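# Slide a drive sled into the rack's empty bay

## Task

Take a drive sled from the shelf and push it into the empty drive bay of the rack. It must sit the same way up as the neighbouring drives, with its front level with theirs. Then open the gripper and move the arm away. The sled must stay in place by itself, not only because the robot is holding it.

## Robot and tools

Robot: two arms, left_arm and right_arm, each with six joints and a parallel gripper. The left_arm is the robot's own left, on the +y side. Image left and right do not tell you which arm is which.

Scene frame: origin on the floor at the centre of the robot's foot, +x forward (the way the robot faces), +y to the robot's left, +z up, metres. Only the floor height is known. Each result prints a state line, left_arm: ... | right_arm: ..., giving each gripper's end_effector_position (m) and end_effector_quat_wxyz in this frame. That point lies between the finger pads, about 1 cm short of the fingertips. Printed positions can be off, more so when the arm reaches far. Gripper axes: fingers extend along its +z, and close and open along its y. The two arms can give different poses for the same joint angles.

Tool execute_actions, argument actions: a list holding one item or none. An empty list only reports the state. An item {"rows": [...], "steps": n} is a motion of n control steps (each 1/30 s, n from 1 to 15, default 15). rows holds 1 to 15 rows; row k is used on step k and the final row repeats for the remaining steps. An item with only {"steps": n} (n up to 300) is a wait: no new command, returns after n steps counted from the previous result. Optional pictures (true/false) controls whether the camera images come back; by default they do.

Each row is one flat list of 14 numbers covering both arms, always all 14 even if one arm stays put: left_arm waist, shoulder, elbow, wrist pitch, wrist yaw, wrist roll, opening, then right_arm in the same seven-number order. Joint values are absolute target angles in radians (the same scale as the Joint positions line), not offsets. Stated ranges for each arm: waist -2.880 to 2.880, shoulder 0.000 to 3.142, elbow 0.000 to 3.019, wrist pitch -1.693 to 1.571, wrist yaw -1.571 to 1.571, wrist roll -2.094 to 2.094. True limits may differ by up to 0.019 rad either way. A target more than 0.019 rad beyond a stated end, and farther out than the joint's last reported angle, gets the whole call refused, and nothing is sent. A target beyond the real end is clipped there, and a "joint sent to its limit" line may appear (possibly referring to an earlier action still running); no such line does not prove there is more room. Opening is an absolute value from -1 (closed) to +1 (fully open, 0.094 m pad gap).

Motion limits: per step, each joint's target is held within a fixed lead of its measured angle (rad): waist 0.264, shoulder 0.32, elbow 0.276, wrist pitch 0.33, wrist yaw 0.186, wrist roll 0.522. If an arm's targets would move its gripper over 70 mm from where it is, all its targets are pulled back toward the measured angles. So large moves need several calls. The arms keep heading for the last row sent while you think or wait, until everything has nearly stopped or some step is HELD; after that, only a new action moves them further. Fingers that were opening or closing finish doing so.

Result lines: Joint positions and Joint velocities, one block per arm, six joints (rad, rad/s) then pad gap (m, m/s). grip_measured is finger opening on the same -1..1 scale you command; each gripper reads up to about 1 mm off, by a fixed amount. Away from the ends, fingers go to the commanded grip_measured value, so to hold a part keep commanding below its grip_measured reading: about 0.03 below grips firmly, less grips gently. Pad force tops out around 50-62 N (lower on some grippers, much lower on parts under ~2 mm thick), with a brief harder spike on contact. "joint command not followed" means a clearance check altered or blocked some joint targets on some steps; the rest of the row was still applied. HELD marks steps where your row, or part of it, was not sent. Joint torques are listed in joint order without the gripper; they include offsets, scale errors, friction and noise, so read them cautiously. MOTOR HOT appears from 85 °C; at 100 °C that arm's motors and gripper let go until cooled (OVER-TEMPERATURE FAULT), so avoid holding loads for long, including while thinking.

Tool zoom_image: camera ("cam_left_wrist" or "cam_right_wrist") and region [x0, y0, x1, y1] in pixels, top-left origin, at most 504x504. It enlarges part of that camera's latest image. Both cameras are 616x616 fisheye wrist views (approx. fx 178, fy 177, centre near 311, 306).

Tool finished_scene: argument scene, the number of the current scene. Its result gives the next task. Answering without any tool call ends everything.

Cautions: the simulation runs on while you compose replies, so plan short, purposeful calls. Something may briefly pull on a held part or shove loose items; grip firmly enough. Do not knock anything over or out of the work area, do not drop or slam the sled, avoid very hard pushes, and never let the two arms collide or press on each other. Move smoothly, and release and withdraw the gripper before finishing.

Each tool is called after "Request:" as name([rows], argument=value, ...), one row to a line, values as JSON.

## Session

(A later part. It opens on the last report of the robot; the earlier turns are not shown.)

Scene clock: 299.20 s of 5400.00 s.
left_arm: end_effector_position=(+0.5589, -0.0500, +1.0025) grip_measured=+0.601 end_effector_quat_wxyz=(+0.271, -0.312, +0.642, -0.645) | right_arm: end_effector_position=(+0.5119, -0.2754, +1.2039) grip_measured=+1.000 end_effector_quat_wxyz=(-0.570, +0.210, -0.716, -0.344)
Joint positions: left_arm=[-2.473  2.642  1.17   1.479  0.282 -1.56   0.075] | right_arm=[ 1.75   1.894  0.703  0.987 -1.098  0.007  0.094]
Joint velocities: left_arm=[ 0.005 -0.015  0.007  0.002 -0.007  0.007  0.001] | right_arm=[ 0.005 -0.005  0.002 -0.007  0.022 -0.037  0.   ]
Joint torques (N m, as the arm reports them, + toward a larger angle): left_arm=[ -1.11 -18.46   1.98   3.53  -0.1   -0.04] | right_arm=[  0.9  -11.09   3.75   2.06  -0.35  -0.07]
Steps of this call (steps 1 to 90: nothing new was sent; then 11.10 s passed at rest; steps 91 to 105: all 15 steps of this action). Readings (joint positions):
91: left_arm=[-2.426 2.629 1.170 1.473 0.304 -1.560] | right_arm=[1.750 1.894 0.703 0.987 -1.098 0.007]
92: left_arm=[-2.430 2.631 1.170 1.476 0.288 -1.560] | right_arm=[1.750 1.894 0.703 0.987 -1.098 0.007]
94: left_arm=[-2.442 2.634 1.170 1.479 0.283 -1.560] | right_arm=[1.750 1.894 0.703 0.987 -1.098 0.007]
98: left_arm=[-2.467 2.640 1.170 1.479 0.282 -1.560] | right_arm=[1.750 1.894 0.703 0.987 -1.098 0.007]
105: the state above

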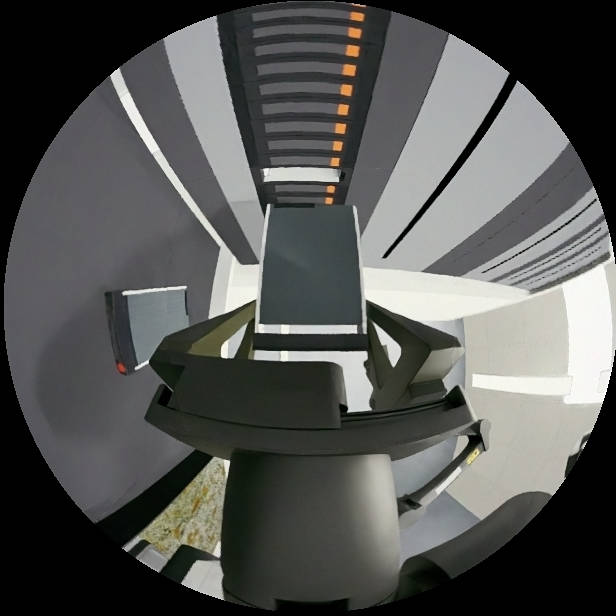

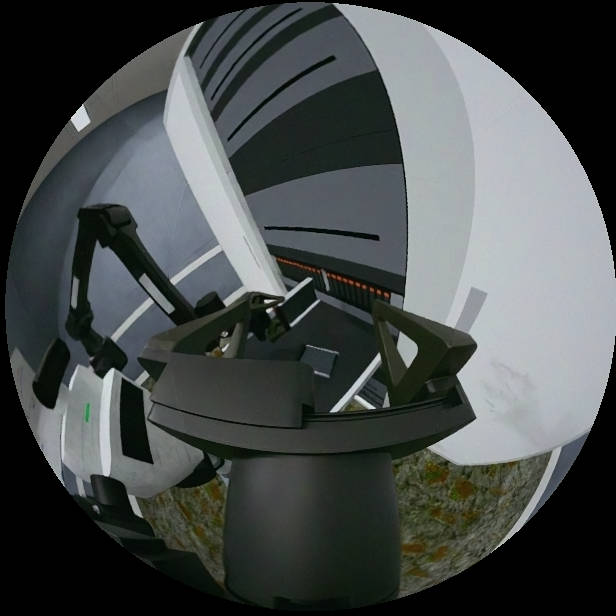

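Request:
execute_actions([
  {"rows":[[-2.44,2.67,1.17,1.53,0.315,-1.57,0.56,1.75,1.9,0.7,1.0,-1.1,0,1]],"steps":15},
])

Scene clock: 318.57 s of 5400.00 s.
left_arm: end_effector_position=(+0.5555, -0.0324, +0.9839) grip_measured=+0.601 end_effector_quat_wxyz=(+0.268, -0.316, +0.646, -0.641) | right_arm: end_effector_position=(+0.5119, -0.2754, +1.2039) grip_measured=+1.000 end_effector_quat_wxyz=(-0.570, +0.210, -0.716, -0.344)
Joint positions: left_arm=[-2.442  2.678  1.17   1.5    0.312 -1.561  0.075] | right_arm=[ 1.75   1.894  0.703  0.987 -1.098  0.007  0.094]
Joint velocities: left_arm=[-0.005 -0.005  0.002  0.007 -0.037  0.022 -0.001] | right_arm=[ 0.015  0.005  0.012  0.022  0.007 -0.022  0.   ]
Joint torques (N m, as the arm reports them, + toward a larger angle): left_arm=[ -1.35 -18.8    1.65   3.42   0.15  -0.04] | right_arm=[  0.74 -11.38   3.74   2.08  -0.35  -0.08]
Steps of this call (steps 1 to 15: the robot went on to your last target; steps 16 to 90: nothing new was sent; then 15.87 s passed at rest; steps 91 to 105: all 15 steps of this action). Readings (joint positions):
91: left_arm=[-2.471 2.644 1.170 1.484 0.297 -1.561] | right_arm=[1.750 1.894 0.703 0.987 -1.098 0.007]
92: left_arm=[-2.469 2.647 1.170 1.492 0.308 -1.561] | right_arm=[1.750 1.894 0.703 0.987 -1.098 0.007]
94: left_arm=[-2.461 2.656 1.170 1.499 0.312 -1.561] | right_arm=[1.750 1.894 0.703 0.987 -1.098 0.007]
98: left_arm=[-2.445 2.673 1.170 1.500 0.312 -1.561] | right_arm=[1.750 1.894 0.703 0.987 -1.098 0.007]
105: the state above

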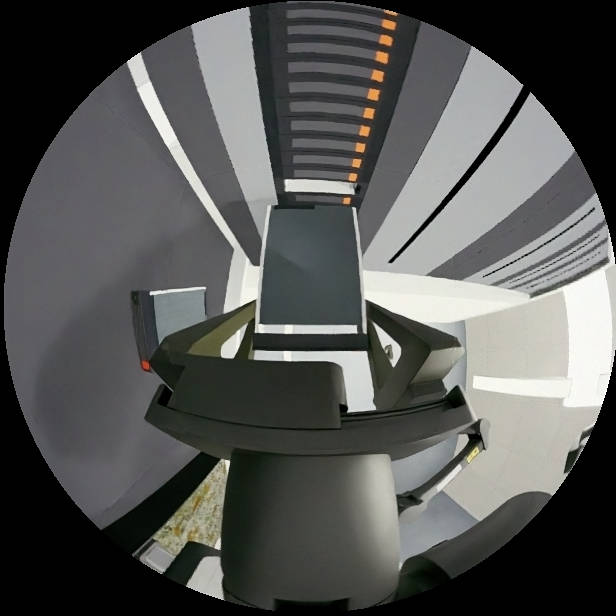

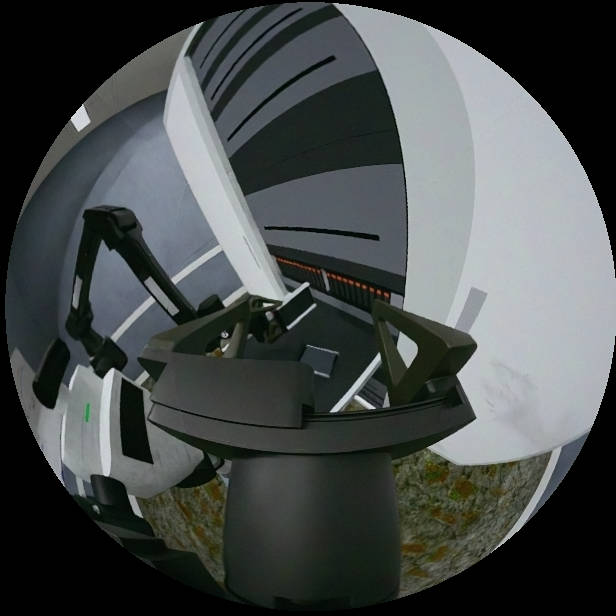

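Request:
execute_actions([
  {"rows":[[-2.43,2.65,1.19,1.49,0.325,-1.57,0.56,1.75,1.9,0.7,1.0,-1.1,0,1],[-2.43,2.65,1.19,1.49,0.325,-1.57,0.56,1.75,1.9,0.7,1.0,-1.1,0,1],[-2.43,2.65,1.19,1.49,0.325,-1.57,0.56,1.75,1.9,0.7,1.0,-1.1,0,1],[-2.43,2.65,1.19,1.49,0.325,-1.57,0.56,1.75,1.9,0.7,1.0,-1.1,0,1],[-2.409,2.647,1.224,1.44,0.348,-1.57,0.56,1.75,1.9,0.7,1.0,-1.1,0,1]],"steps":15},
])

Scene clock: 327.80 s of 5400.00 s.
left_arm: end_effector_position=(+0.5735, -0.0240, +0.9802) grip_measured=+0.601 end_effector_quat_wxyz=(+0.263, -0.319, +0.651, -0.637) | right_arm: end_effector_position=(+0.5119, -0.2754, +1.2039) grip_measured=+1.000 end_effector_quat_wxyz=(-0.570, +0.210, -0.716, -0.344)
Joint positions: left_arm=[-2.412  2.677  1.205  1.446  0.345 -1.561  0.075] | right_arm=[ 1.75   1.894  0.703  0.987 -1.098  0.007  0.094]
Joint velocities: left_arm=[-0.015 -0.015 -0.022 -0.017 -0.037  0.022  0.001] | right_arm=[ 0.005 -0.005  0.002  0.002 -0.066 -0.022  0.   ]
Joint torques (N m, as the arm reports them, + toward a larger angle): left_arm=[ -0.52 -21.31   3.11   1.88   0.16  -0.03] | right_arm=[  0.91 -10.99   3.79   2.04  -0.35  -0.08]
Steps of this call (steps 1 to 15: the robot went on to your last target; steps 16 to 90: nothing new was sent; then 5.73 s passed at rest; steps 91 to 105: all 15 steps of this action). Readings (joint positions):
91: left_arm=[-2.442 2.678 1.170 1.499 0.317 -1.561] | right_arm=[1.750 1.894 0.703 0.987 -1.098 0.007]
92: left_arm=[-2.441 2.678 1.170 1.498 0.320 -1.561] | right_arm=[1.750 1.894 0.703 0.987 -1.098 0.007]
94: left_arm=[-2.441 2.678 1.170 1.496 0.321 -1.561] | right_arm=[1.750 1.894 0.703 0.987 -1.098 0.007]
98: left_arm=[-2.428 2.678 1.192 1.452 0.345 -1.561] | right_arm=[1.750 1.894 0.703 0.987 -1.098 0.007]
105: the state above

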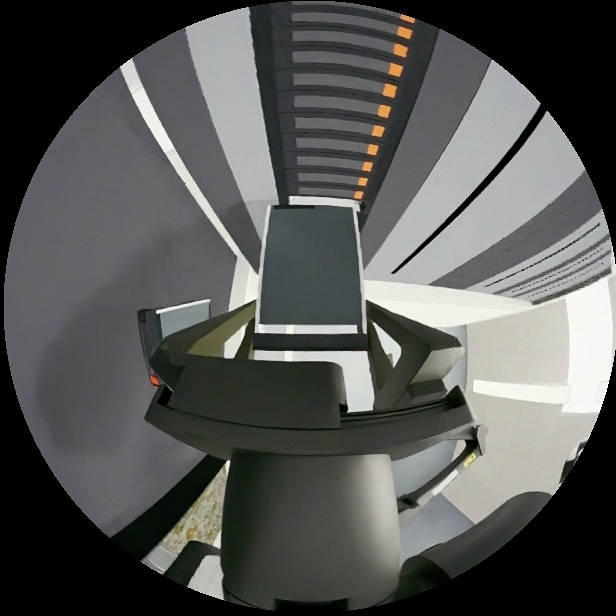

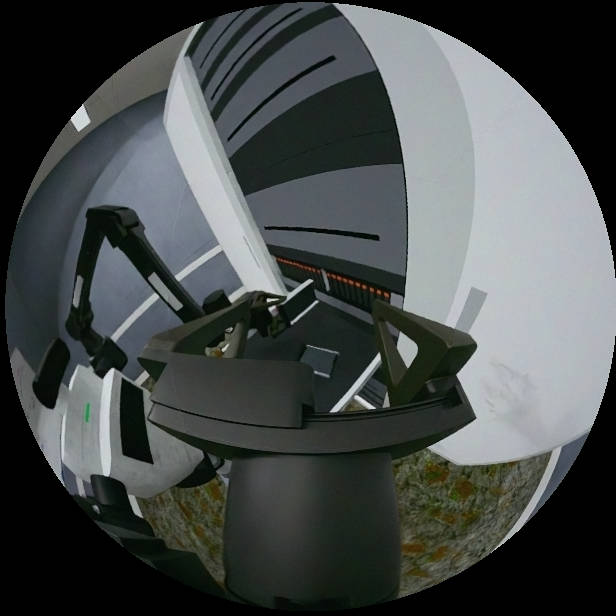

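Request:
execute_actions([
  {"rows":[[-2.425,2.615,1.205,1.43,0.335,-1.57,0.56,1.9,2.1,0.75,1.2,-1.4,0,1]],"steps":15},
])

Request:
zoom_image(camera="cam_right_wrist", region=[200,200,400,400])

Scene clock: 333.47 s of 5400.00 s.
left_arm: end_effector_position=(+0.5834, -0.0271, +1.0003) grip_measured=+0.601 end_effector_quat_wxyz=(+0.270, -0.315, +0.644, -0.642) | right_arm: end_effector_position=(+0.4598, -0.1694, +1.1566) grip_measured=+1.000 end_effector_quat_wxyz=(-0.505, +0.349, -0.622, -0.486)
Joint positions: left_arm=[-2.414  2.64   1.203  1.435  0.338 -1.561  0.075] | right_arm=[ 1.91   2.109  0.743  1.187 -1.399  0.008  0.094]
Joint velocities: left_arm=[-0.005 -0.015  0.022 -0.002  0.022  0.007 -0.001] | right_arm=[-0.112 -0.103  0.007  0.027 -0.022 -0.007  0.   ]
Joint torques (N m, as the arm reports them, + toward a larger angle): left_arm=[ -2.18 -21.01   2.29   1.83  -0.13  -0.03] | right_arm=[  0.69 -12.55   2.87   1.88  -0.27  -0.09]
Steps of this call (steps 1 to 15: the robot went on to your last target; steps 16 to 90: nothing new was sent; then 2.17 s passed at rest; steps 91 to 105: all 15 steps of this action). Readings (joint positions):
91: left_arm=[-2.412 2.675 1.205 1.443 0.342 -1.561] | right_arm=[1.756 1.908 0.706 1.022 -1.167 0.008]
92: left_arm=[-2.412 2.672 1.204 1.439 0.339 -1.561] | right_arm=[1.770 1.932 0.716 1.077 -1.248 0.008]
94: left_arm=[-2.412 2.664 1.203 1.436 0.338 -1.561] | right_arm=[1.821 2.000 0.736 1.146 -1.365 0.008]
98: left_arm=[-2.413 2.647 1.203 1.435 0.338 -1.561] | right_arm=[1.918 2.108 0.743 1.178 -1.398 0.008]
105: the state above

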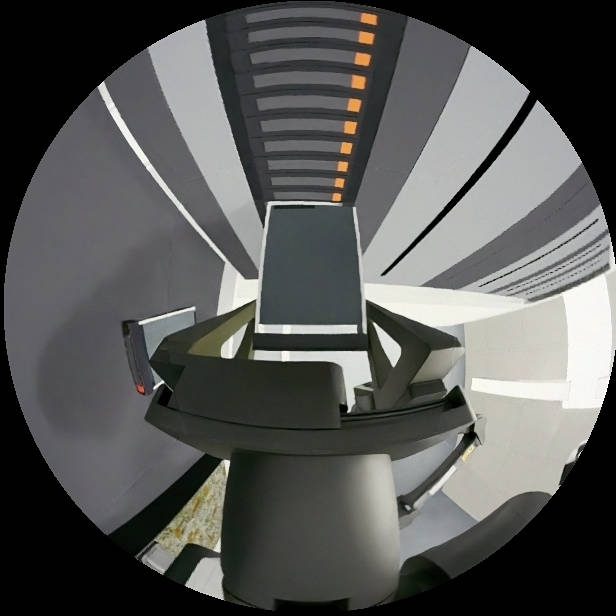

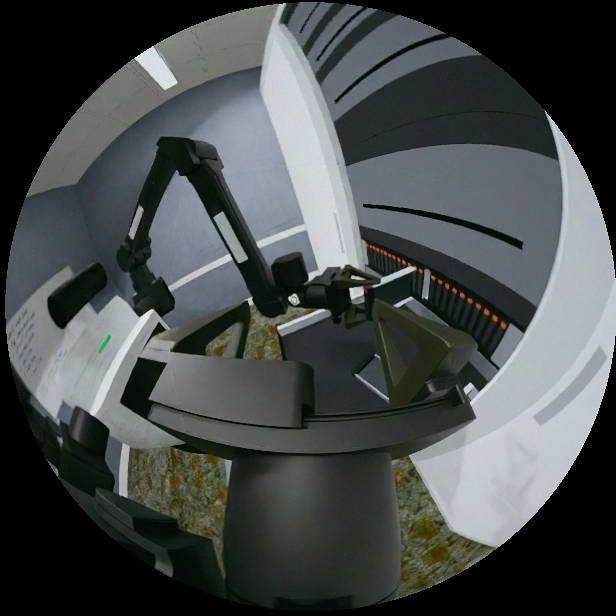

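Region (200, 200, 400, 400) of cam_right_wrist's 616x616 image, scaled by 2.520, with more detail than that image has.

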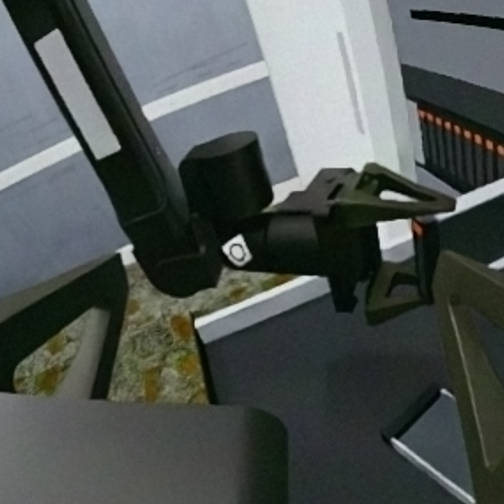

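Request:
execute_actions([
  {"rows":[[-2.43,2.63,1.205,1.43,0.325,-1.57,0.56,1.85,2.1,0.75,1.2,-1.35,0,1],[-2.43,2.63,1.205,1.43,0.325,-1.57,0.56,1.85,2.1,0.75,1.2,-1.35,0,1],[-2.43,2.63,1.205,1.43,0.325,-1.57,0.56,1.85,2.1,0.75,1.2,-1.35,0,1],[-2.43,2.63,1.205,1.43,0.325,-1.57,0.56,1.85,2.1,0.75,1.2,-1.35,0,1],[-2.425,2.63,1.235,1.4,0.33,-1.57,0.56,1.85,2.1,0.75,1.2,-1.35,0,1],[-2.425,2.63,1.235,1.4,0.33,-1.57,0.56,1.85,2.1,0.75,1.2,-1.35,0,1],[-2.425,2.63,1.235,1.4,0.33,-1.57,0.56,1.85,2.1,0.75,1.2,-1.35,0,1],[-2.418,2.63,1.265,1.37,0.335,-1.57,0.56,1.85,2.1,0.75,1.2,-1.35,0,1]],"steps":15},
])

Scene clock: 350.07 s of 5400.00 s.
left_arm: end_effector_position=(+0.5964, -0.0337, +0.9969) grip_measured=+0.601 end_effector_quat_wxyz=(+0.266, -0.321, +0.649, -0.637) | right_arm: end_effector_position=(+0.4738, -0.2024, +1.1561) grip_measured=+1.000 end_effector_quat_wxyz=(-0.528, +0.320, -0.643, -0.452)
Joint positions: left_arm=[-2.417  2.641  1.242  1.377  0.331 -1.561  0.075] | right_arm=[ 1.847  2.103  0.743  1.189 -1.352  0.007  0.094]
Joint velocities: left_arm=[-0.005  0.005  0.022 -0.022 -0.051  0.022 -0.   ] | right_arm=[ 0.015 -0.005 -0.007 -0.002 -0.066  0.007  0.   ]
Joint torques (N m, as the arm reports them, + toward a larger angle): left_arm=[ -1.52 -20.71   3.78   1.76   0.16  -0.03] | right_arm=[  1.1  -12.65   2.83   1.81  -0.13  -0.08]
Steps of this call (steps 1 to 15: the robot went on to your last target; steps 16 to 90: nothing new was sent; then 13.10 s passed at rest; steps 91 to 105: all 15 steps of this action). Readings (joint positions):
91: left_arm=[-2.414 2.640 1.203 1.435 0.333 -1.561] | right_arm=[1.901 2.104 0.743 1.189 -1.376 0.007]
92: left_arm=[-2.415 2.640 1.203 1.435 0.329 -1.561] | right_arm=[1.895 2.104 0.743 1.189 -1.362 0.007]
94: left_arm=[-2.416 2.640 1.203 1.435 0.328 -1.561] | right_arm=[1.876 2.103 0.743 1.189 -1.354 0.007]
98: left_arm=[-2.417 2.640 1.209 1.404 0.330 -1.561] | right_arm=[1.848 2.103 0.743 1.189 -1.352 0.007]
105: the state above

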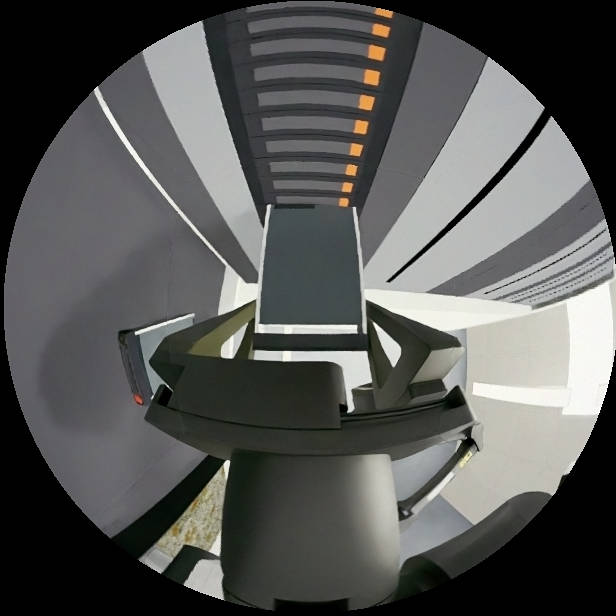

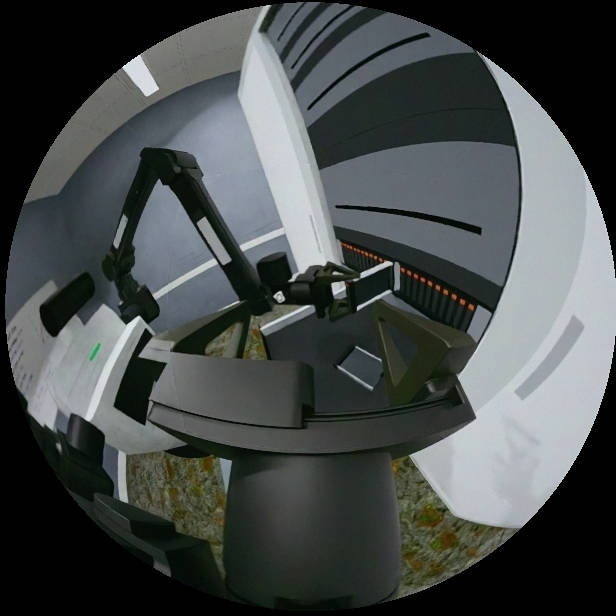

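Request:
zoom_image(camera="cam_right_wrist", region=[320,230,440,330])

Region (320, 230, 440, 330) of cam_right_wrist's 616x616 image, scaled by 4.200, with more detail than that image has.

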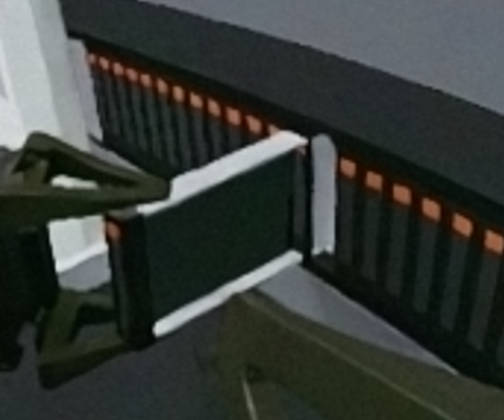

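Request:
execute_actions([
  {"rows":[[-2.412,2.63,1.295,1.335,0.338,-1.57,0.56,1.85,2.1,0.75,1.2,-1.35,0,1]],"steps":15},
])

Request:
zoom_image(camera="cam_right_wrist", region=[320,230,440,330])

Scene clock: 360.43 s of 5400.00 s.
left_arm: end_effector_position=(+0.6034, -0.0377, +0.9948) grip_measured=+0.601 end_effector_quat_wxyz=(+0.261, -0.322, +0.653, -0.634) | right_arm: end_effector_position=(+0.4738, -0.2024, +1.1561) grip_measured=+1.000 end_effector_quat_wxyz=(-0.528, +0.320, -0.643, -0.452)
Joint positions: left_arm=[-2.417  2.641  1.265  1.341  0.337 -1.561  0.075] | right_arm=[ 1.847  2.103  0.743  1.189 -1.352  0.007  0.094]
Joint velocities: left_arm=[ 0.005 -0.005  0.032 -0.007 -0.007  0.007  0.   ] | right_arm=[-0.015  0.005  0.017 -0.002 -0.051 -0.037  0.   ]
Joint torques (N m, as the arm reports them, + toward a larger angle): left_arm=[ -0.98 -20.86   4.47   1.89   0.06  -0.03] | right_arm=[  1.12 -12.54   2.88   1.84  -0.12  -0.08]
Steps of this call (steps 1 to 15: the robot went on to your last target; steps 16 to 90: nothing new was sent; then 6.87 s passed at rest; steps 91 to 105: all 15 steps of this action). Readings (joint positions):
91: left_arm=[-2.417 2.641 1.244 1.369 0.333 -1.561] | right_arm=[1.847 2.103 0.743 1.189 -1.352 0.007]
92: left_arm=[-2.417 2.641 1.249 1.358 0.334 -1.561] | right_arm=[1.847 2.103 0.743 1.189 -1.352 0.007]
94: left_arm=[-2.417 2.641 1.259 1.346 0.334 -1.561] | right_arm=[1.847 2.103 0.743 1.189 -1.352 0.007]
98: left_arm=[-2.417 2.641 1.265 1.341 0.337 -1.561] | right_arm=[1.847 2.103 0.743 1.189 -1.352 0.007]
105: the state above

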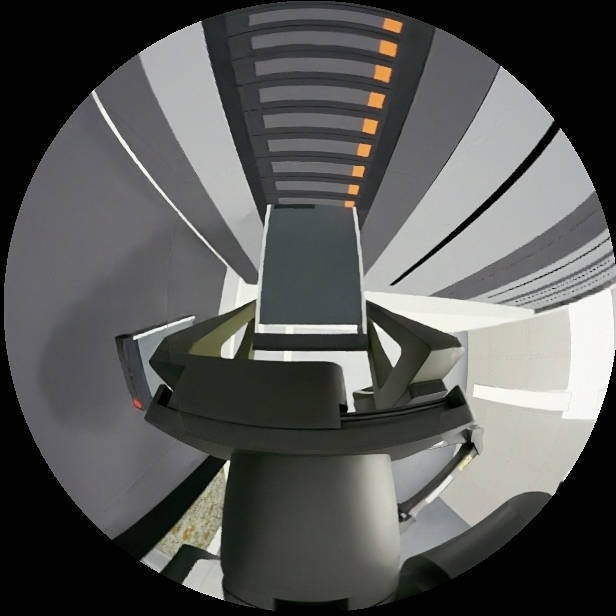

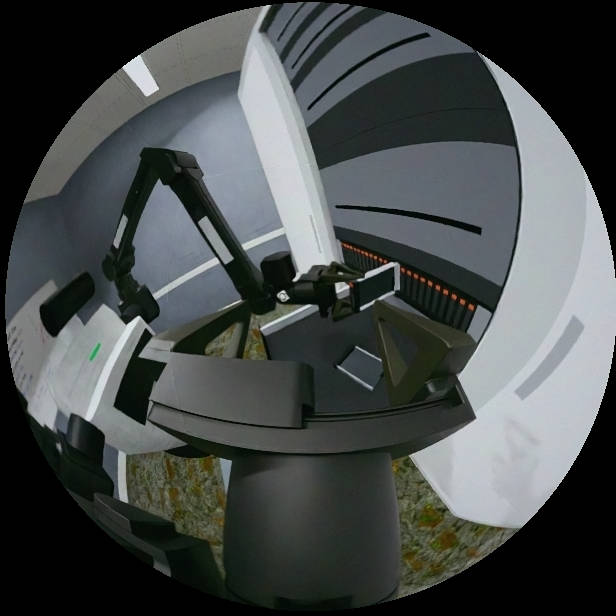

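Region (320, 230, 440, 330) of cam_right_wrist's 616x616 image, scaled by 4.200, with more detail than that image has.

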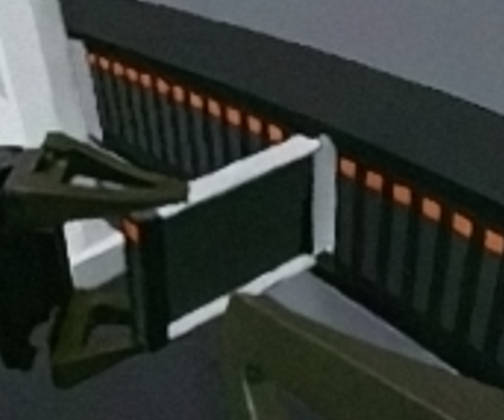

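Request:
execute_actions([
  {"rows":[[-2.39,2.63,1.325,1.31,0.35,-1.57,0.56,1.85,2.1,0.75,1.2,-1.35,0,1]],"steps":15},
])

Request:
zoom_image(camera="cam_right_wrist", region=[320,230,440,330])

Scene clock: 366.00 s of 5400.00 s.
left_arm: end_effector_position=(+0.6044, -0.0395, +0.9942) grip_measured=+0.601 end_effector_quat_wxyz=(+0.253, -0.318, +0.656, -0.636) | right_arm: end_effector_position=(+0.4738, -0.2024, +1.1561) grip_measured=+1.000 end_effector_quat_wxyz=(-0.528, +0.320, -0.643, -0.452)
Joint positions: left_arm=[-2.414  2.641  1.272  1.329  0.358 -1.561  0.075] | right_arm=[ 1.847  2.103  0.743  1.189 -1.352  0.007  0.094]
Joint velocities: left_arm=[-0.005 -0.015  0.002 -0.002 -0.007 -0.007 -0.001] | right_arm=[-0.015 -0.005  0.002  0.002  0.051  0.007  0.   ]
Joint torques (N m, as the arm reports them, + toward a larger angle): left_arm=[  1.05 -20.76   5.98   1.24  -0.38  -0.03] | right_arm=[  0.92 -12.64   2.89   1.84  -0.12  -0.08]
Steps of this call (steps 1 to 15: the robot went on to your last target; steps 16 to 90: nothing new was sent; then 2.07 s passed at rest; steps 91 to 105: all 15 steps of this action). Readings (joint positions):
91: left_arm=[-2.415 2.641 1.268 1.336 0.343 -1.561] | right_arm=[1.847 2.103 0.743 1.189 -1.352 0.007]
92: left_arm=[-2.414 2.641 1.271 1.331 0.353 -1.561] | right_arm=[1.847 2.103 0.743 1.189 -1.352 0.007]
94: left_arm=[-2.414 2.641 1.272 1.329 0.358 -1.561] | right_arm=[1.847 2.103 0.743 1.189 -1.352 0.007]
98: left_arm=[-2.414 2.641 1.272 1.329 0.358 -1.561] | right_arm=[1.847 2.103 0.743 1.189 -1.352 0.007]
105: the state above

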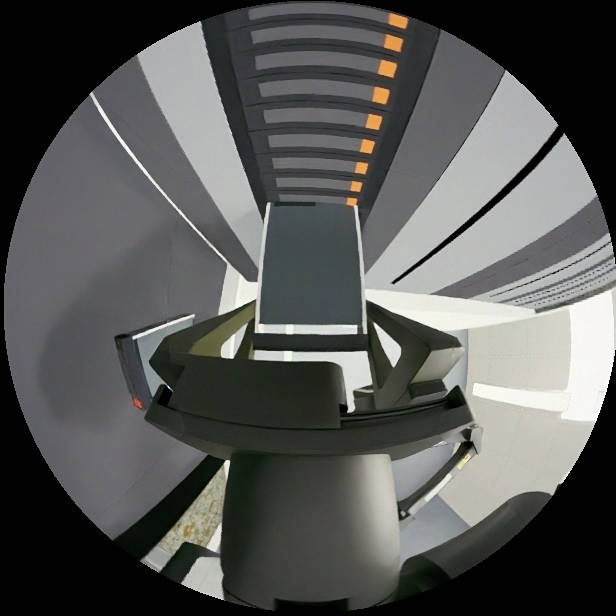

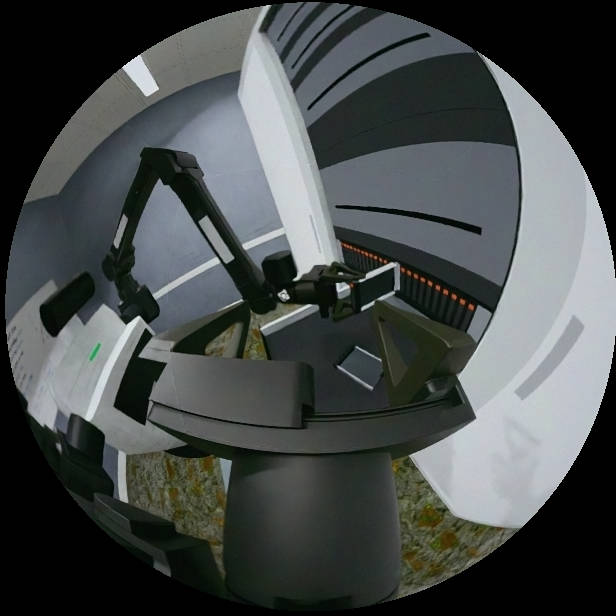

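Region (320, 230, 440, 330) of cam_right_wrist's 616x616 image, scaled by 4.200, with more detail than that image has.

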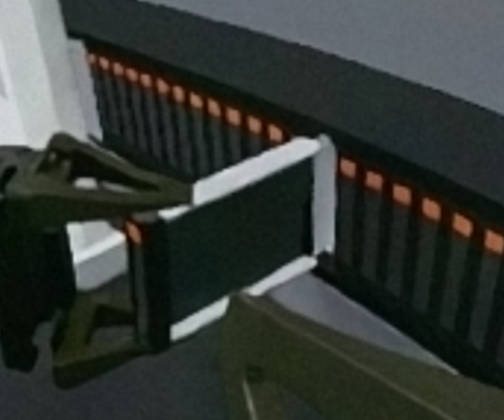

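Request:
execute_actions([
  {"rows":[[-2.414,2.63,1.25,1.345,0.34,-1.57,0.56,1.85,2.1,0.75,1.2,-1.35,0,1],[-2.414,2.63,1.25,1.345,0.34,-1.57,0.56,1.85,2.1,0.75,1.2,-1.35,0,1],[-2.414,2.63,1.25,1.345,0.34,-1.57,0.56,1.85,2.1,0.75,1.2,-1.35,0,1],[-2.414,2.63,1.25,1.345,0.34,-1.57,0.56,1.85,2.1,0.75,1.2,-1.35,0,1],[-2.414,2.63,1.25,1.345,0.34,-1.57,0.56,1.85,2.1,0.75,1.2,-1.35,0,1],[-2.445,2.63,1.27,1.33,0.315,-1.57,0.56,1.85,2.1,0.75,1.2,-1.35,0,1]],"steps":15},
])

Request:
zoom_image(camera="cam_right_wrist", region=[320,230,440,330])

Scene clock: 373.53 s of 5400.00 s.
left_arm: end_effector_position=(+0.5924, -0.0470, +0.9882) grip_measured=+0.601 end_effector_quat_wxyz=(+0.253, -0.327, +0.660, -0.627) | right_arm: end_effector_position=(+0.4738, -0.2024, +1.1561) grip_measured=+1.000 end_effector_quat_wxyz=(-0.528, +0.320, -0.643, -0.452)
Joint positions: left_arm=[-2.44   2.641  1.25   1.329  0.318 -1.561  0.075] | right_arm=[ 1.847  2.103  0.743  1.189 -1.352  0.007  0.094]
Joint velocities: left_arm=[-0.024 -0.005  0.002 -0.002  0.037 -0.066 -0.   ] | right_arm=[-0.005  0.005 -0.002 -0.002  0.066 -0.051  0.   ]
Joint torques (N m, as the arm reports them, + toward a larger angle): left_arm=[ -1.82 -20.34   3.79   2.18  -0.13  -0.03] | right_arm=[  1.21 -12.39   2.91   1.82  -0.13  -0.08]
Steps of this call (steps 1 to 15: the robot went on to your last target; steps 16 to 90: nothing new was sent; then 4.03 s passed at rest; steps 91 to 105: all 15 steps of this action). Readings (joint positions):
91: left_arm=[-2.414 2.641 1.268 1.329 0.355 -1.561] | right_arm=[1.847 2.103 0.743 1.189 -1.352 0.007]
92: left_arm=[-2.414 2.641 1.263 1.329 0.348 -1.561] | right_arm=[1.847 2.103 0.743 1.189 -1.352 0.007]
94: left_arm=[-2.414 2.641 1.254 1.329 0.343 -1.561] | right_arm=[1.847 2.103 0.743 1.189 -1.352 0.007]
98: left_arm=[-2.421 2.641 1.250 1.329 0.318 -1.561] | right_arm=[1.847 2.103 0.743 1.189 -1.352 0.007]
105: the state above

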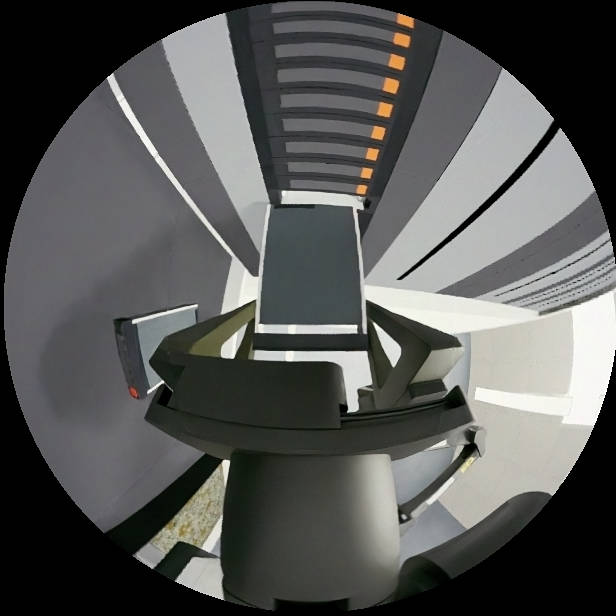

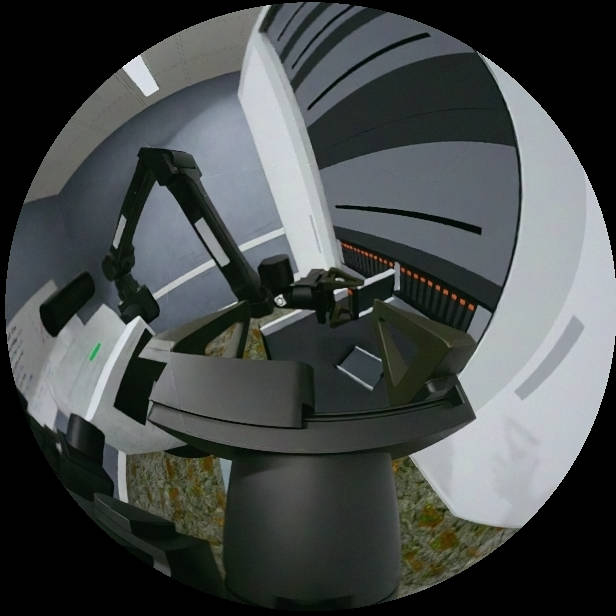

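Region (320, 230, 440, 330) of cam_right_wrist's 616x616 image, scaled by 4.200, with more detail than that image has.

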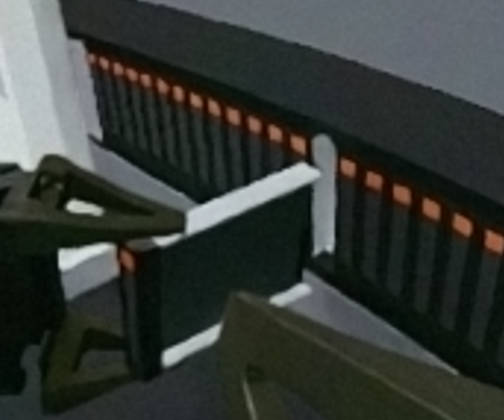

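Request:
execute_actions([
  {"rows":[[-2.425,2.63,1.25,1.37,0.325,-1.57,0.56,1.85,2.1,0.75,1.2,-1.35,0,1]],"steps":15},
])

Scene clock: 384.00 s of 5400.00 s.
left_arm: end_effector_position=(+0.5944, -0.0435, +0.9905) grip_measured=+0.601 end_effector_quat_wxyz=(+0.256, -0.326, +0.657, -0.629) | right_arm: end_effector_position=(+0.4738, -0.2024, +1.1561) grip_measured=+1.000 end_effector_quat_wxyz=(-0.528, +0.320, -0.643, -0.452)
Joint positions: left_arm=[-2.433  2.641  1.25   1.339  0.321 -1.561  0.075] | right_arm=[ 1.847  2.103  0.743  1.189 -1.352  0.007  0.094]
Joint velocities: left_arm=[-0.005 -0.015 -0.027 -0.012 -0.051 -0.007 -0.001] | right_arm=[ 0.005 -0.015 -0.002 -0.012  0.007 -0.051  0.   ]
Joint torques (N m, as the arm reports them, + toward a larger angle): left_arm=[ -0.53 -20.31   2.41   3.54   0.17  -0.03] | right_arm=[  1.24 -12.53   2.91   1.85  -0.12  -0.07]
Steps of this call (steps 1 to 15: the robot went on to your last target; steps 16 to 90: nothing new was sent; then 6.97 s passed at rest; steps 91 to 105: all 15 steps of this action). Readings (joint positions):
91: left_arm=[-2.440 2.641 1.250 1.331 0.319 -1.561] | right_arm=[1.847 2.103 0.743 1.189 -1.352 0.007]
92: left_arm=[-2.439 2.641 1.250 1.334 0.321 -1.561] | right_arm=[1.847 2.103 0.743 1.189 -1.352 0.007]
94: left_arm=[-2.438 2.641 1.250 1.338 0.321 -1.561] | right_arm=[1.847 2.103 0.743 1.189 -1.352 0.007]
98: left_arm=[-2.434 2.641 1.250 1.339 0.321 -1.561] | right_arm=[1.847 2.103 0.743 1.189 -1.352 0.007]
105: the state above

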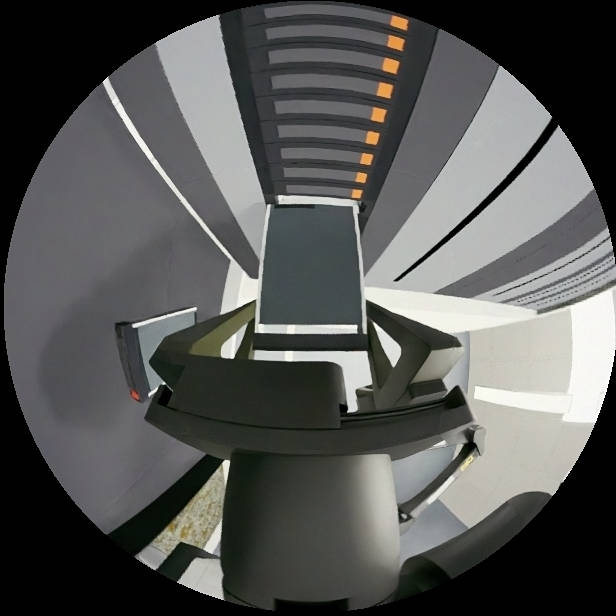

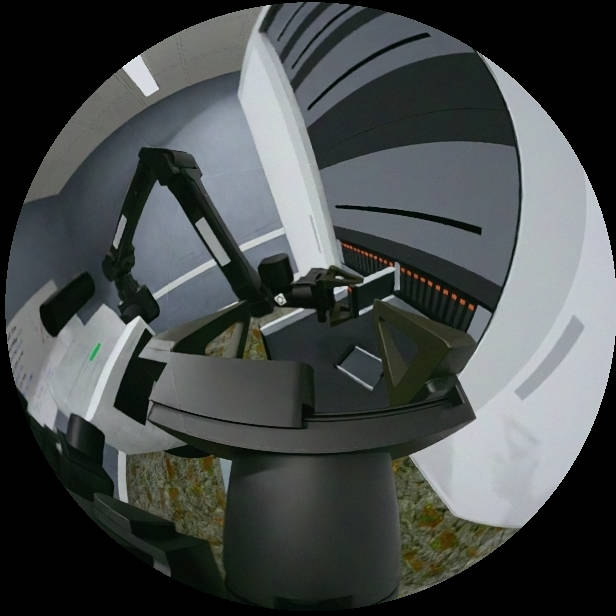

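Request:
execute_actions([
  {"rows":[[-2.425,2.63,1.25,1.42,0.325,-1.57,0.56,1.85,2.1,0.75,1.2,-1.35,0,1]],"steps":15},
])

Scene clock: 389.57 s of 5400.00 s.
left_arm: end_effector_position=(+0.5949, -0.0431, +1.0016) grip_measured=+0.601 end_effector_quat_wxyz=(+0.269, -0.315, +0.645, -0.642) | right_arm: end_effector_position=(+0.4738, -0.2024, +1.1561) grip_measured=+1.000 end_effector_quat_wxyz=(-0.528, +0.320, -0.643, -0.452)
Joint positions: left_arm=[-2.433  2.642  1.249  1.389  0.321 -1.561  0.075] | right_arm=[ 1.847  2.103  0.743  1.189 -1.352  0.007  0.094]
Joint velocities: left_arm=[ 0.005 -0.005  0.002 -0.002  0.007  0.051 -0.   ] | right_arm=[-0.015 -0.005 -0.012  0.002 -0.095  0.007  0.   ]
Joint torques (N m, as the arm reports them, + toward a larger angle): left_arm=[ -0.44 -20.52   2.51   3.47   0.17  -0.03] | right_arm=[  1.36 -12.54   2.89   1.83  -0.13  -0.09]
Steps of this call (steps 1 to 15: the robot went on to your last target; steps 16 to 90: nothing new was sent; then 2.07 s passed at rest; steps 91 to 105: all 15 steps of this action). Readings (joint positions):
91: left_arm=[-2.433 2.641 1.250 1.349 0.321 -1.561] | right_arm=[1.847 2.103 0.743 1.189 -1.352 0.007]
92: left_arm=[-2.433 2.642 1.249 1.363 0.321 -1.561] | right_arm=[1.847 2.103 0.743 1.189 -1.352 0.007]
94: left_arm=[-2.433 2.642 1.249 1.382 0.321 -1.561] | right_arm=[1.847 2.103 0.743 1.189 -1.352 0.007]
98: left_arm=[-2.433 2.642 1.249 1.389 0.321 -1.561] | right_arm=[1.847 2.103 0.743 1.189 -1.352 0.007]
105: the state above

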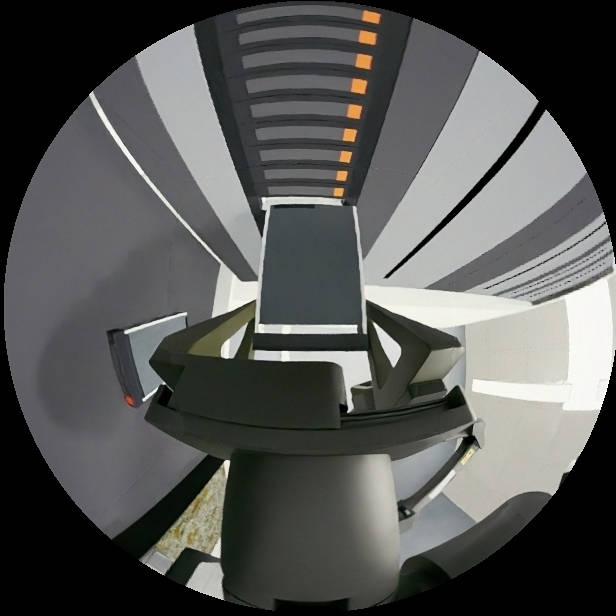

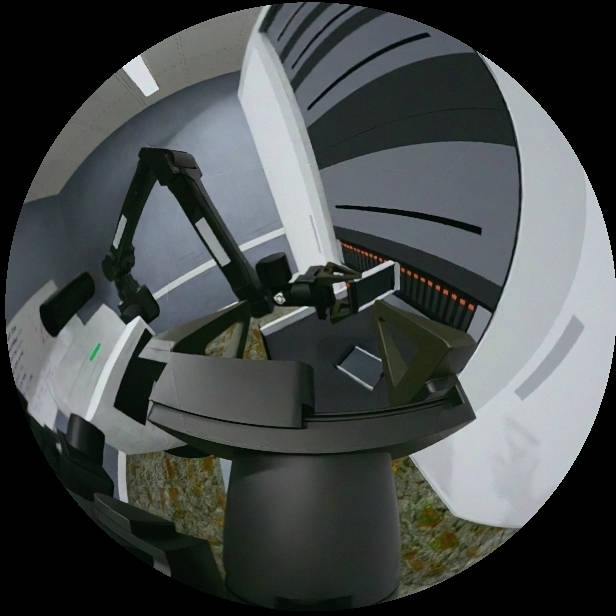

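Request:
execute_actions([
  {"rows":[[-2.425,2.655,1.25,1.43,0.325,-1.57,0.56,1.85,2.1,0.75,1.2,-1.35,0,1]],"steps":15},
])

Scene clock: 393.97 s of 5400.00 s.
left_arm: end_effector_position=(+0.5906, -0.0417, +0.9935) grip_measured=+0.601 end_effector_quat_wxyz=(+0.267, -0.316, +0.646, -0.641) | right_arm: end_effector_position=(+0.4738, -0.2024, +1.1561) grip_measured=+1.000 end_effector_quat_wxyz=(-0.528, +0.320, -0.643, -0.452)
Joint positions: left_arm=[-2.433  2.658  1.249  1.4    0.321 -1.561  0.075] | right_arm=[ 1.847  2.103  0.743  1.189 -1.352  0.007  0.094]
Joint velocities: left_arm=[-0.015 -0.005  0.007 -0.002  0.022  0.022 -0.   ] | right_arm=[-0.024 -0.005 -0.022 -0.002  0.007 -0.022  0.   ]
Joint torques (N m, as the arm reports them, + toward a larger angle): left_arm=[ -0.36 -19.61   2.41   3.47   0.17  -0.03] | right_arm=[  1.04 -12.43   2.92   1.83  -0.12  -0.08]
Steps of this call (steps 1 to 15: the robot went on to your last target; steps 16 to 90: nothing new was sent; then 0.90 s passed at rest; steps 91 to 105: all 15 steps of this action). Readings (joint positions):
91: left_arm=[-2.433 2.643 1.249 1.392 0.321 -1.561] | right_arm=[1.847 2.103 0.743 1.189 -1.352 0.007]
92: left_arm=[-2.433 2.644 1.249 1.396 0.321 -1.561] | right_arm=[1.847 2.103 0.743 1.189 -1.352 0.007]
94: left_arm=[-2.433 2.648 1.249 1.399 0.321 -1.561] | right_arm=[1.847 2.103 0.743 1.189 -1.352 0.007]
98: left_arm=[-2.433 2.655 1.249 1.400 0.321 -1.561] | right_arm=[1.847 2.103 0.743 1.189 -1.352 0.007]
105: the state above

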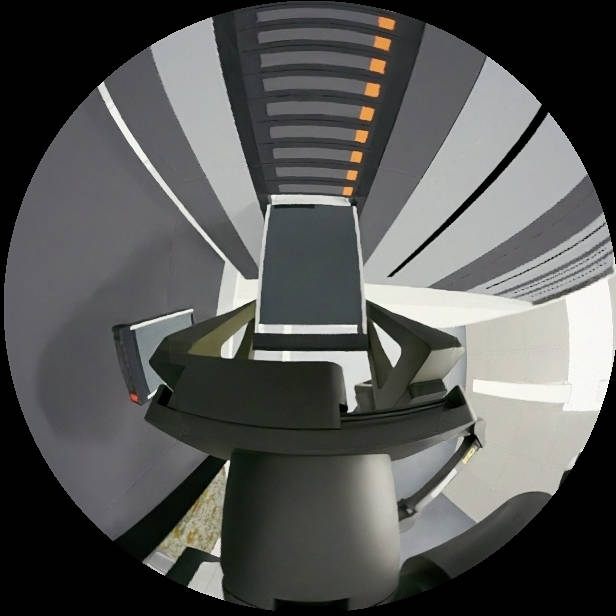

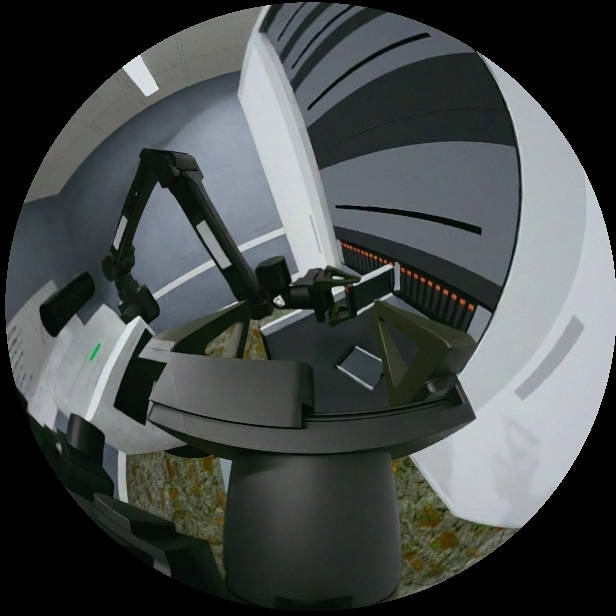

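Request:
execute_actions([
  {"rows":[[-2.42,2.655,1.28,1.39,0.326,-1.57,0.56,1.85,2.1,0.75,1.2,-1.35,0,1],[-2.42,2.655,1.28,1.39,0.326,-1.57,0.56,1.85,2.1,0.75,1.2,-1.35,0,1],[-2.42,2.655,1.28,1.39,0.326,-1.57,0.56,1.85,2.1,0.75,1.2,-1.35,0,1],[-2.42,2.655,1.28,1.39,0.326,-1.57,0.56,1.85,2.1,0.75,1.2,-1.35,0,1],[-2.42,2.655,1.28,1.39,0.326,-1.57,0.56,1.85,2.1,0.75,1.2,-1.35,0,1],[-2.413,2.655,1.315,1.355,0.332,-1.57,0.56,1.85,2.1,0.75,1.2,-1.35,0,1]],"steps":15},
])

Request:
zoom_image(camera="cam_right_wrist", region=[320,230,440,330])

Scene clock: 403.33 s of 5400.00 s.
left_arm: end_effector_position=(+0.6043, -0.0419, +0.9921) grip_measured=+0.601 end_effector_quat_wxyz=(+0.265, -0.317, +0.648, -0.640) | right_arm: end_effector_position=(+0.4738, -0.2024, +1.1561) grip_measured=+1.000 end_effector_quat_wxyz=(-0.528, +0.320, -0.643, -0.452)
Joint positions: left_arm=[-2.423  2.662  1.286  1.36   0.334 -1.561  0.075] | right_arm=[ 1.847  2.103  0.743  1.189 -1.352  0.007  0.094]
Joint velocities: left_arm=[-0.005 -0.005  0.002  0.002 -0.007 -0.007 -0.001] | right_arm=[-0.015 -0.015  0.002 -0.002 -0.037 -0.037  0.   ]
Joint torques (N m, as the arm reports them, + toward a larger angle): left_arm=[ -0.29 -20.08   4.24   1.86  -0.05  -0.03] | right_arm=[  1.21 -12.68   2.86   1.81  -0.12  -0.09]
Steps of this call (steps 1 to 15: the robot went on to your last target; steps 16 to 90: nothing new was sent; then 5.87 s passed at rest; steps 91 to 105: all 15 steps of this action). Readings (joint positions):
91: left_arm=[-2.433 2.658 1.249 1.399 0.322 -1.561] | right_arm=[1.847 2.103 0.743 1.189 -1.352 0.007]
92: left_arm=[-2.433 2.658 1.249 1.398 0.323 -1.561] | right_arm=[1.847 2.103 0.743 1.189 -1.352 0.007]
94: left_arm=[-2.432 2.658 1.249 1.397 0.323 -1.561] | right_arm=[1.847 2.103 0.743 1.189 -1.352 0.007]
98: left_arm=[-2.427 2.660 1.270 1.370 0.329 -1.561] | right_arm=[1.847 2.103 0.743 1.189 -1.352 0.007]
105: the state above

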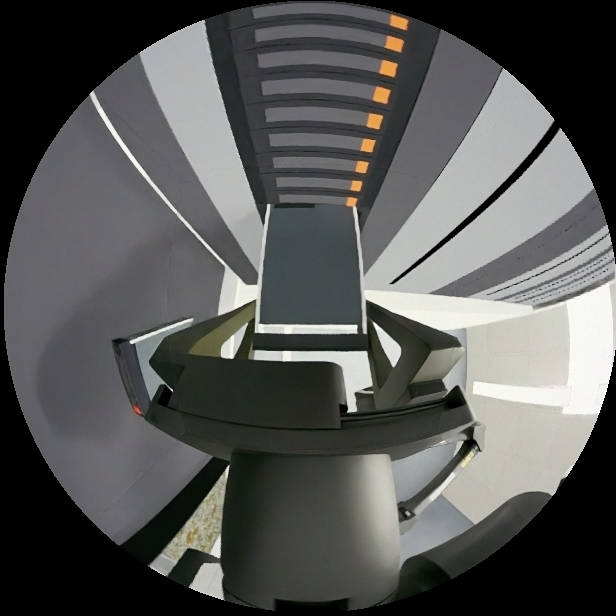

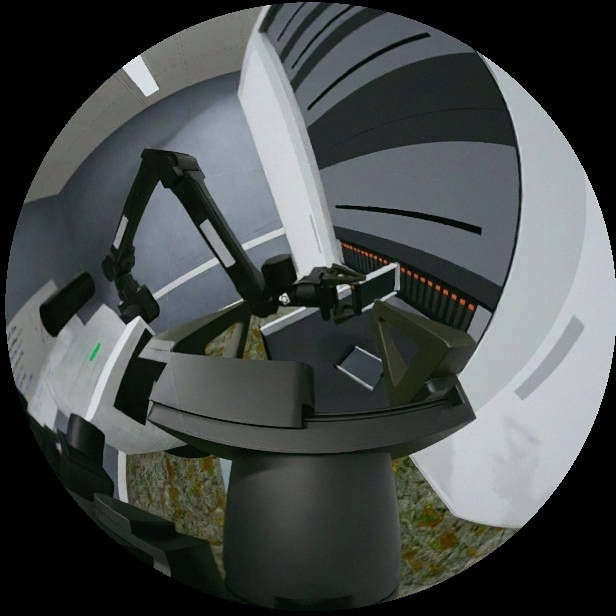

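Region (320, 230, 440, 330) of cam_right_wrist's 616x616 image, scaled by 4.200, with more detail than that image has.

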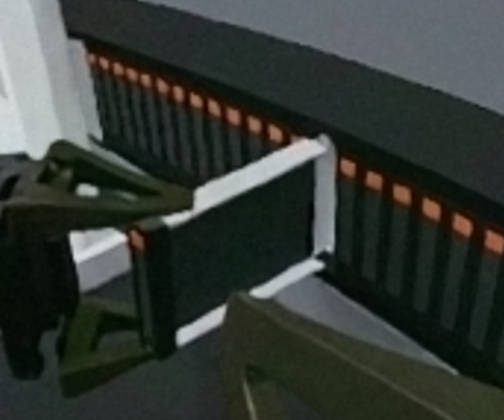

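Request:
execute_actions([
  {"rows":[[-2.423,2.66,1.345,1.33,0.334,-1.57,0.56,1.85,2.1,0.75,1.2,-1.35,0,1]],"steps":15},
])

Scene clock: 408.37 s of 5400.00 s.
left_arm: end_effector_position=(+0.6051, -0.0461, +0.9903) grip_measured=+0.601 end_effector_quat_wxyz=(+0.260, -0.316, +0.652, -0.639) | right_arm: end_effector_position=(+0.4738, -0.2024, +1.1561) grip_measured=+1.000 end_effector_quat_wxyz=(-0.528, +0.320, -0.643, -0.452)
Joint positions: left_arm=[-2.426  2.663  1.295  1.345  0.34  -1.561  0.075] | right_arm=[ 1.847  2.103  0.743  1.189 -1.352  0.007  0.094]
Joint velocities: left_arm=[-0.015 -0.005  0.002 -0.007 -0.007  0.007  0.   ] | right_arm=[-0.005  0.005 -0.002 -0.002 -0.022 -0.081  0.   ]
Joint torques (N m, as the arm reports them, + toward a larger angle): left_arm=[ -0.83 -20.23   5.8    1.4   -0.3   -0.04] | right_arm=[  1.11 -12.39   2.9    1.83  -0.12  -0.08]
Steps of this call (steps 1 to 15: the robot went on to your last target; steps 16 to 90: nothing new was sent; then 1.53 s passed at rest; steps 91 to 105: all 15 steps of this action). Readings (joint positions):
91: left_arm=[-2.423 2.662 1.288 1.356 0.335 -1.561] | right_arm=[1.847 2.103 0.743 1.189 -1.352 0.007]
92: left_arm=[-2.423 2.662 1.291 1.352 0.339 -1.561] | right_arm=[1.847 2.103 0.743 1.189 -1.352 0.007]
94: left_arm=[-2.425 2.662 1.294 1.348 0.340 -1.561] | right_arm=[1.847 2.103 0.743 1.189 -1.352 0.007]
98: left_arm=[-2.426 2.663 1.295 1.345 0.340 -1.561] | right_arm=[1.847 2.103 0.743 1.189 -1.352 0.007]
105: the state above

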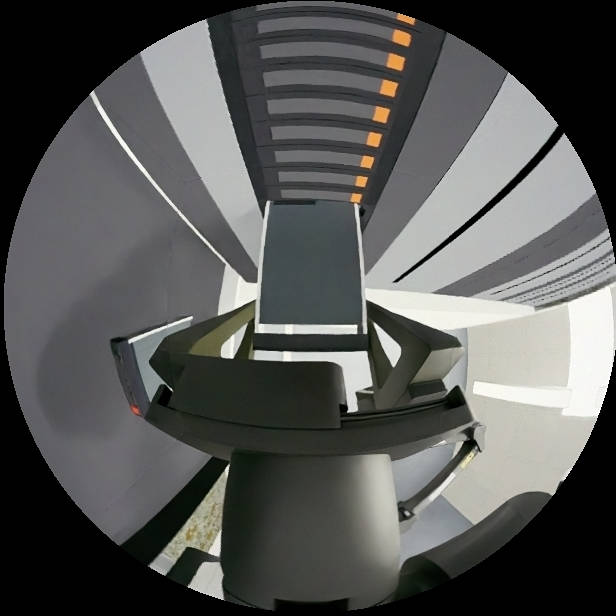

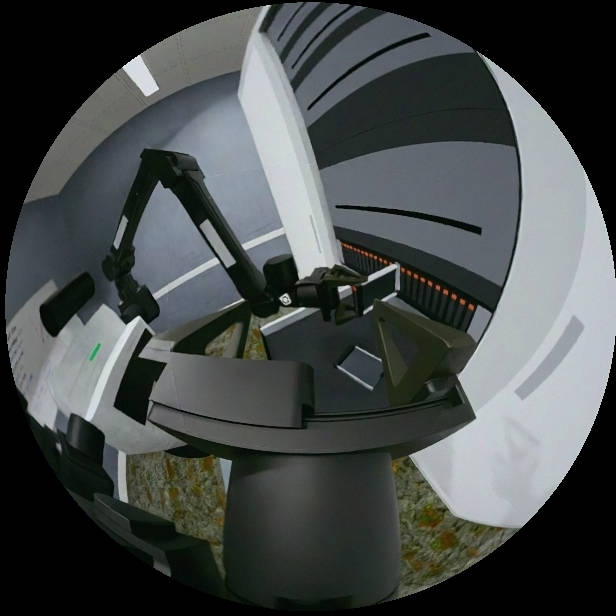

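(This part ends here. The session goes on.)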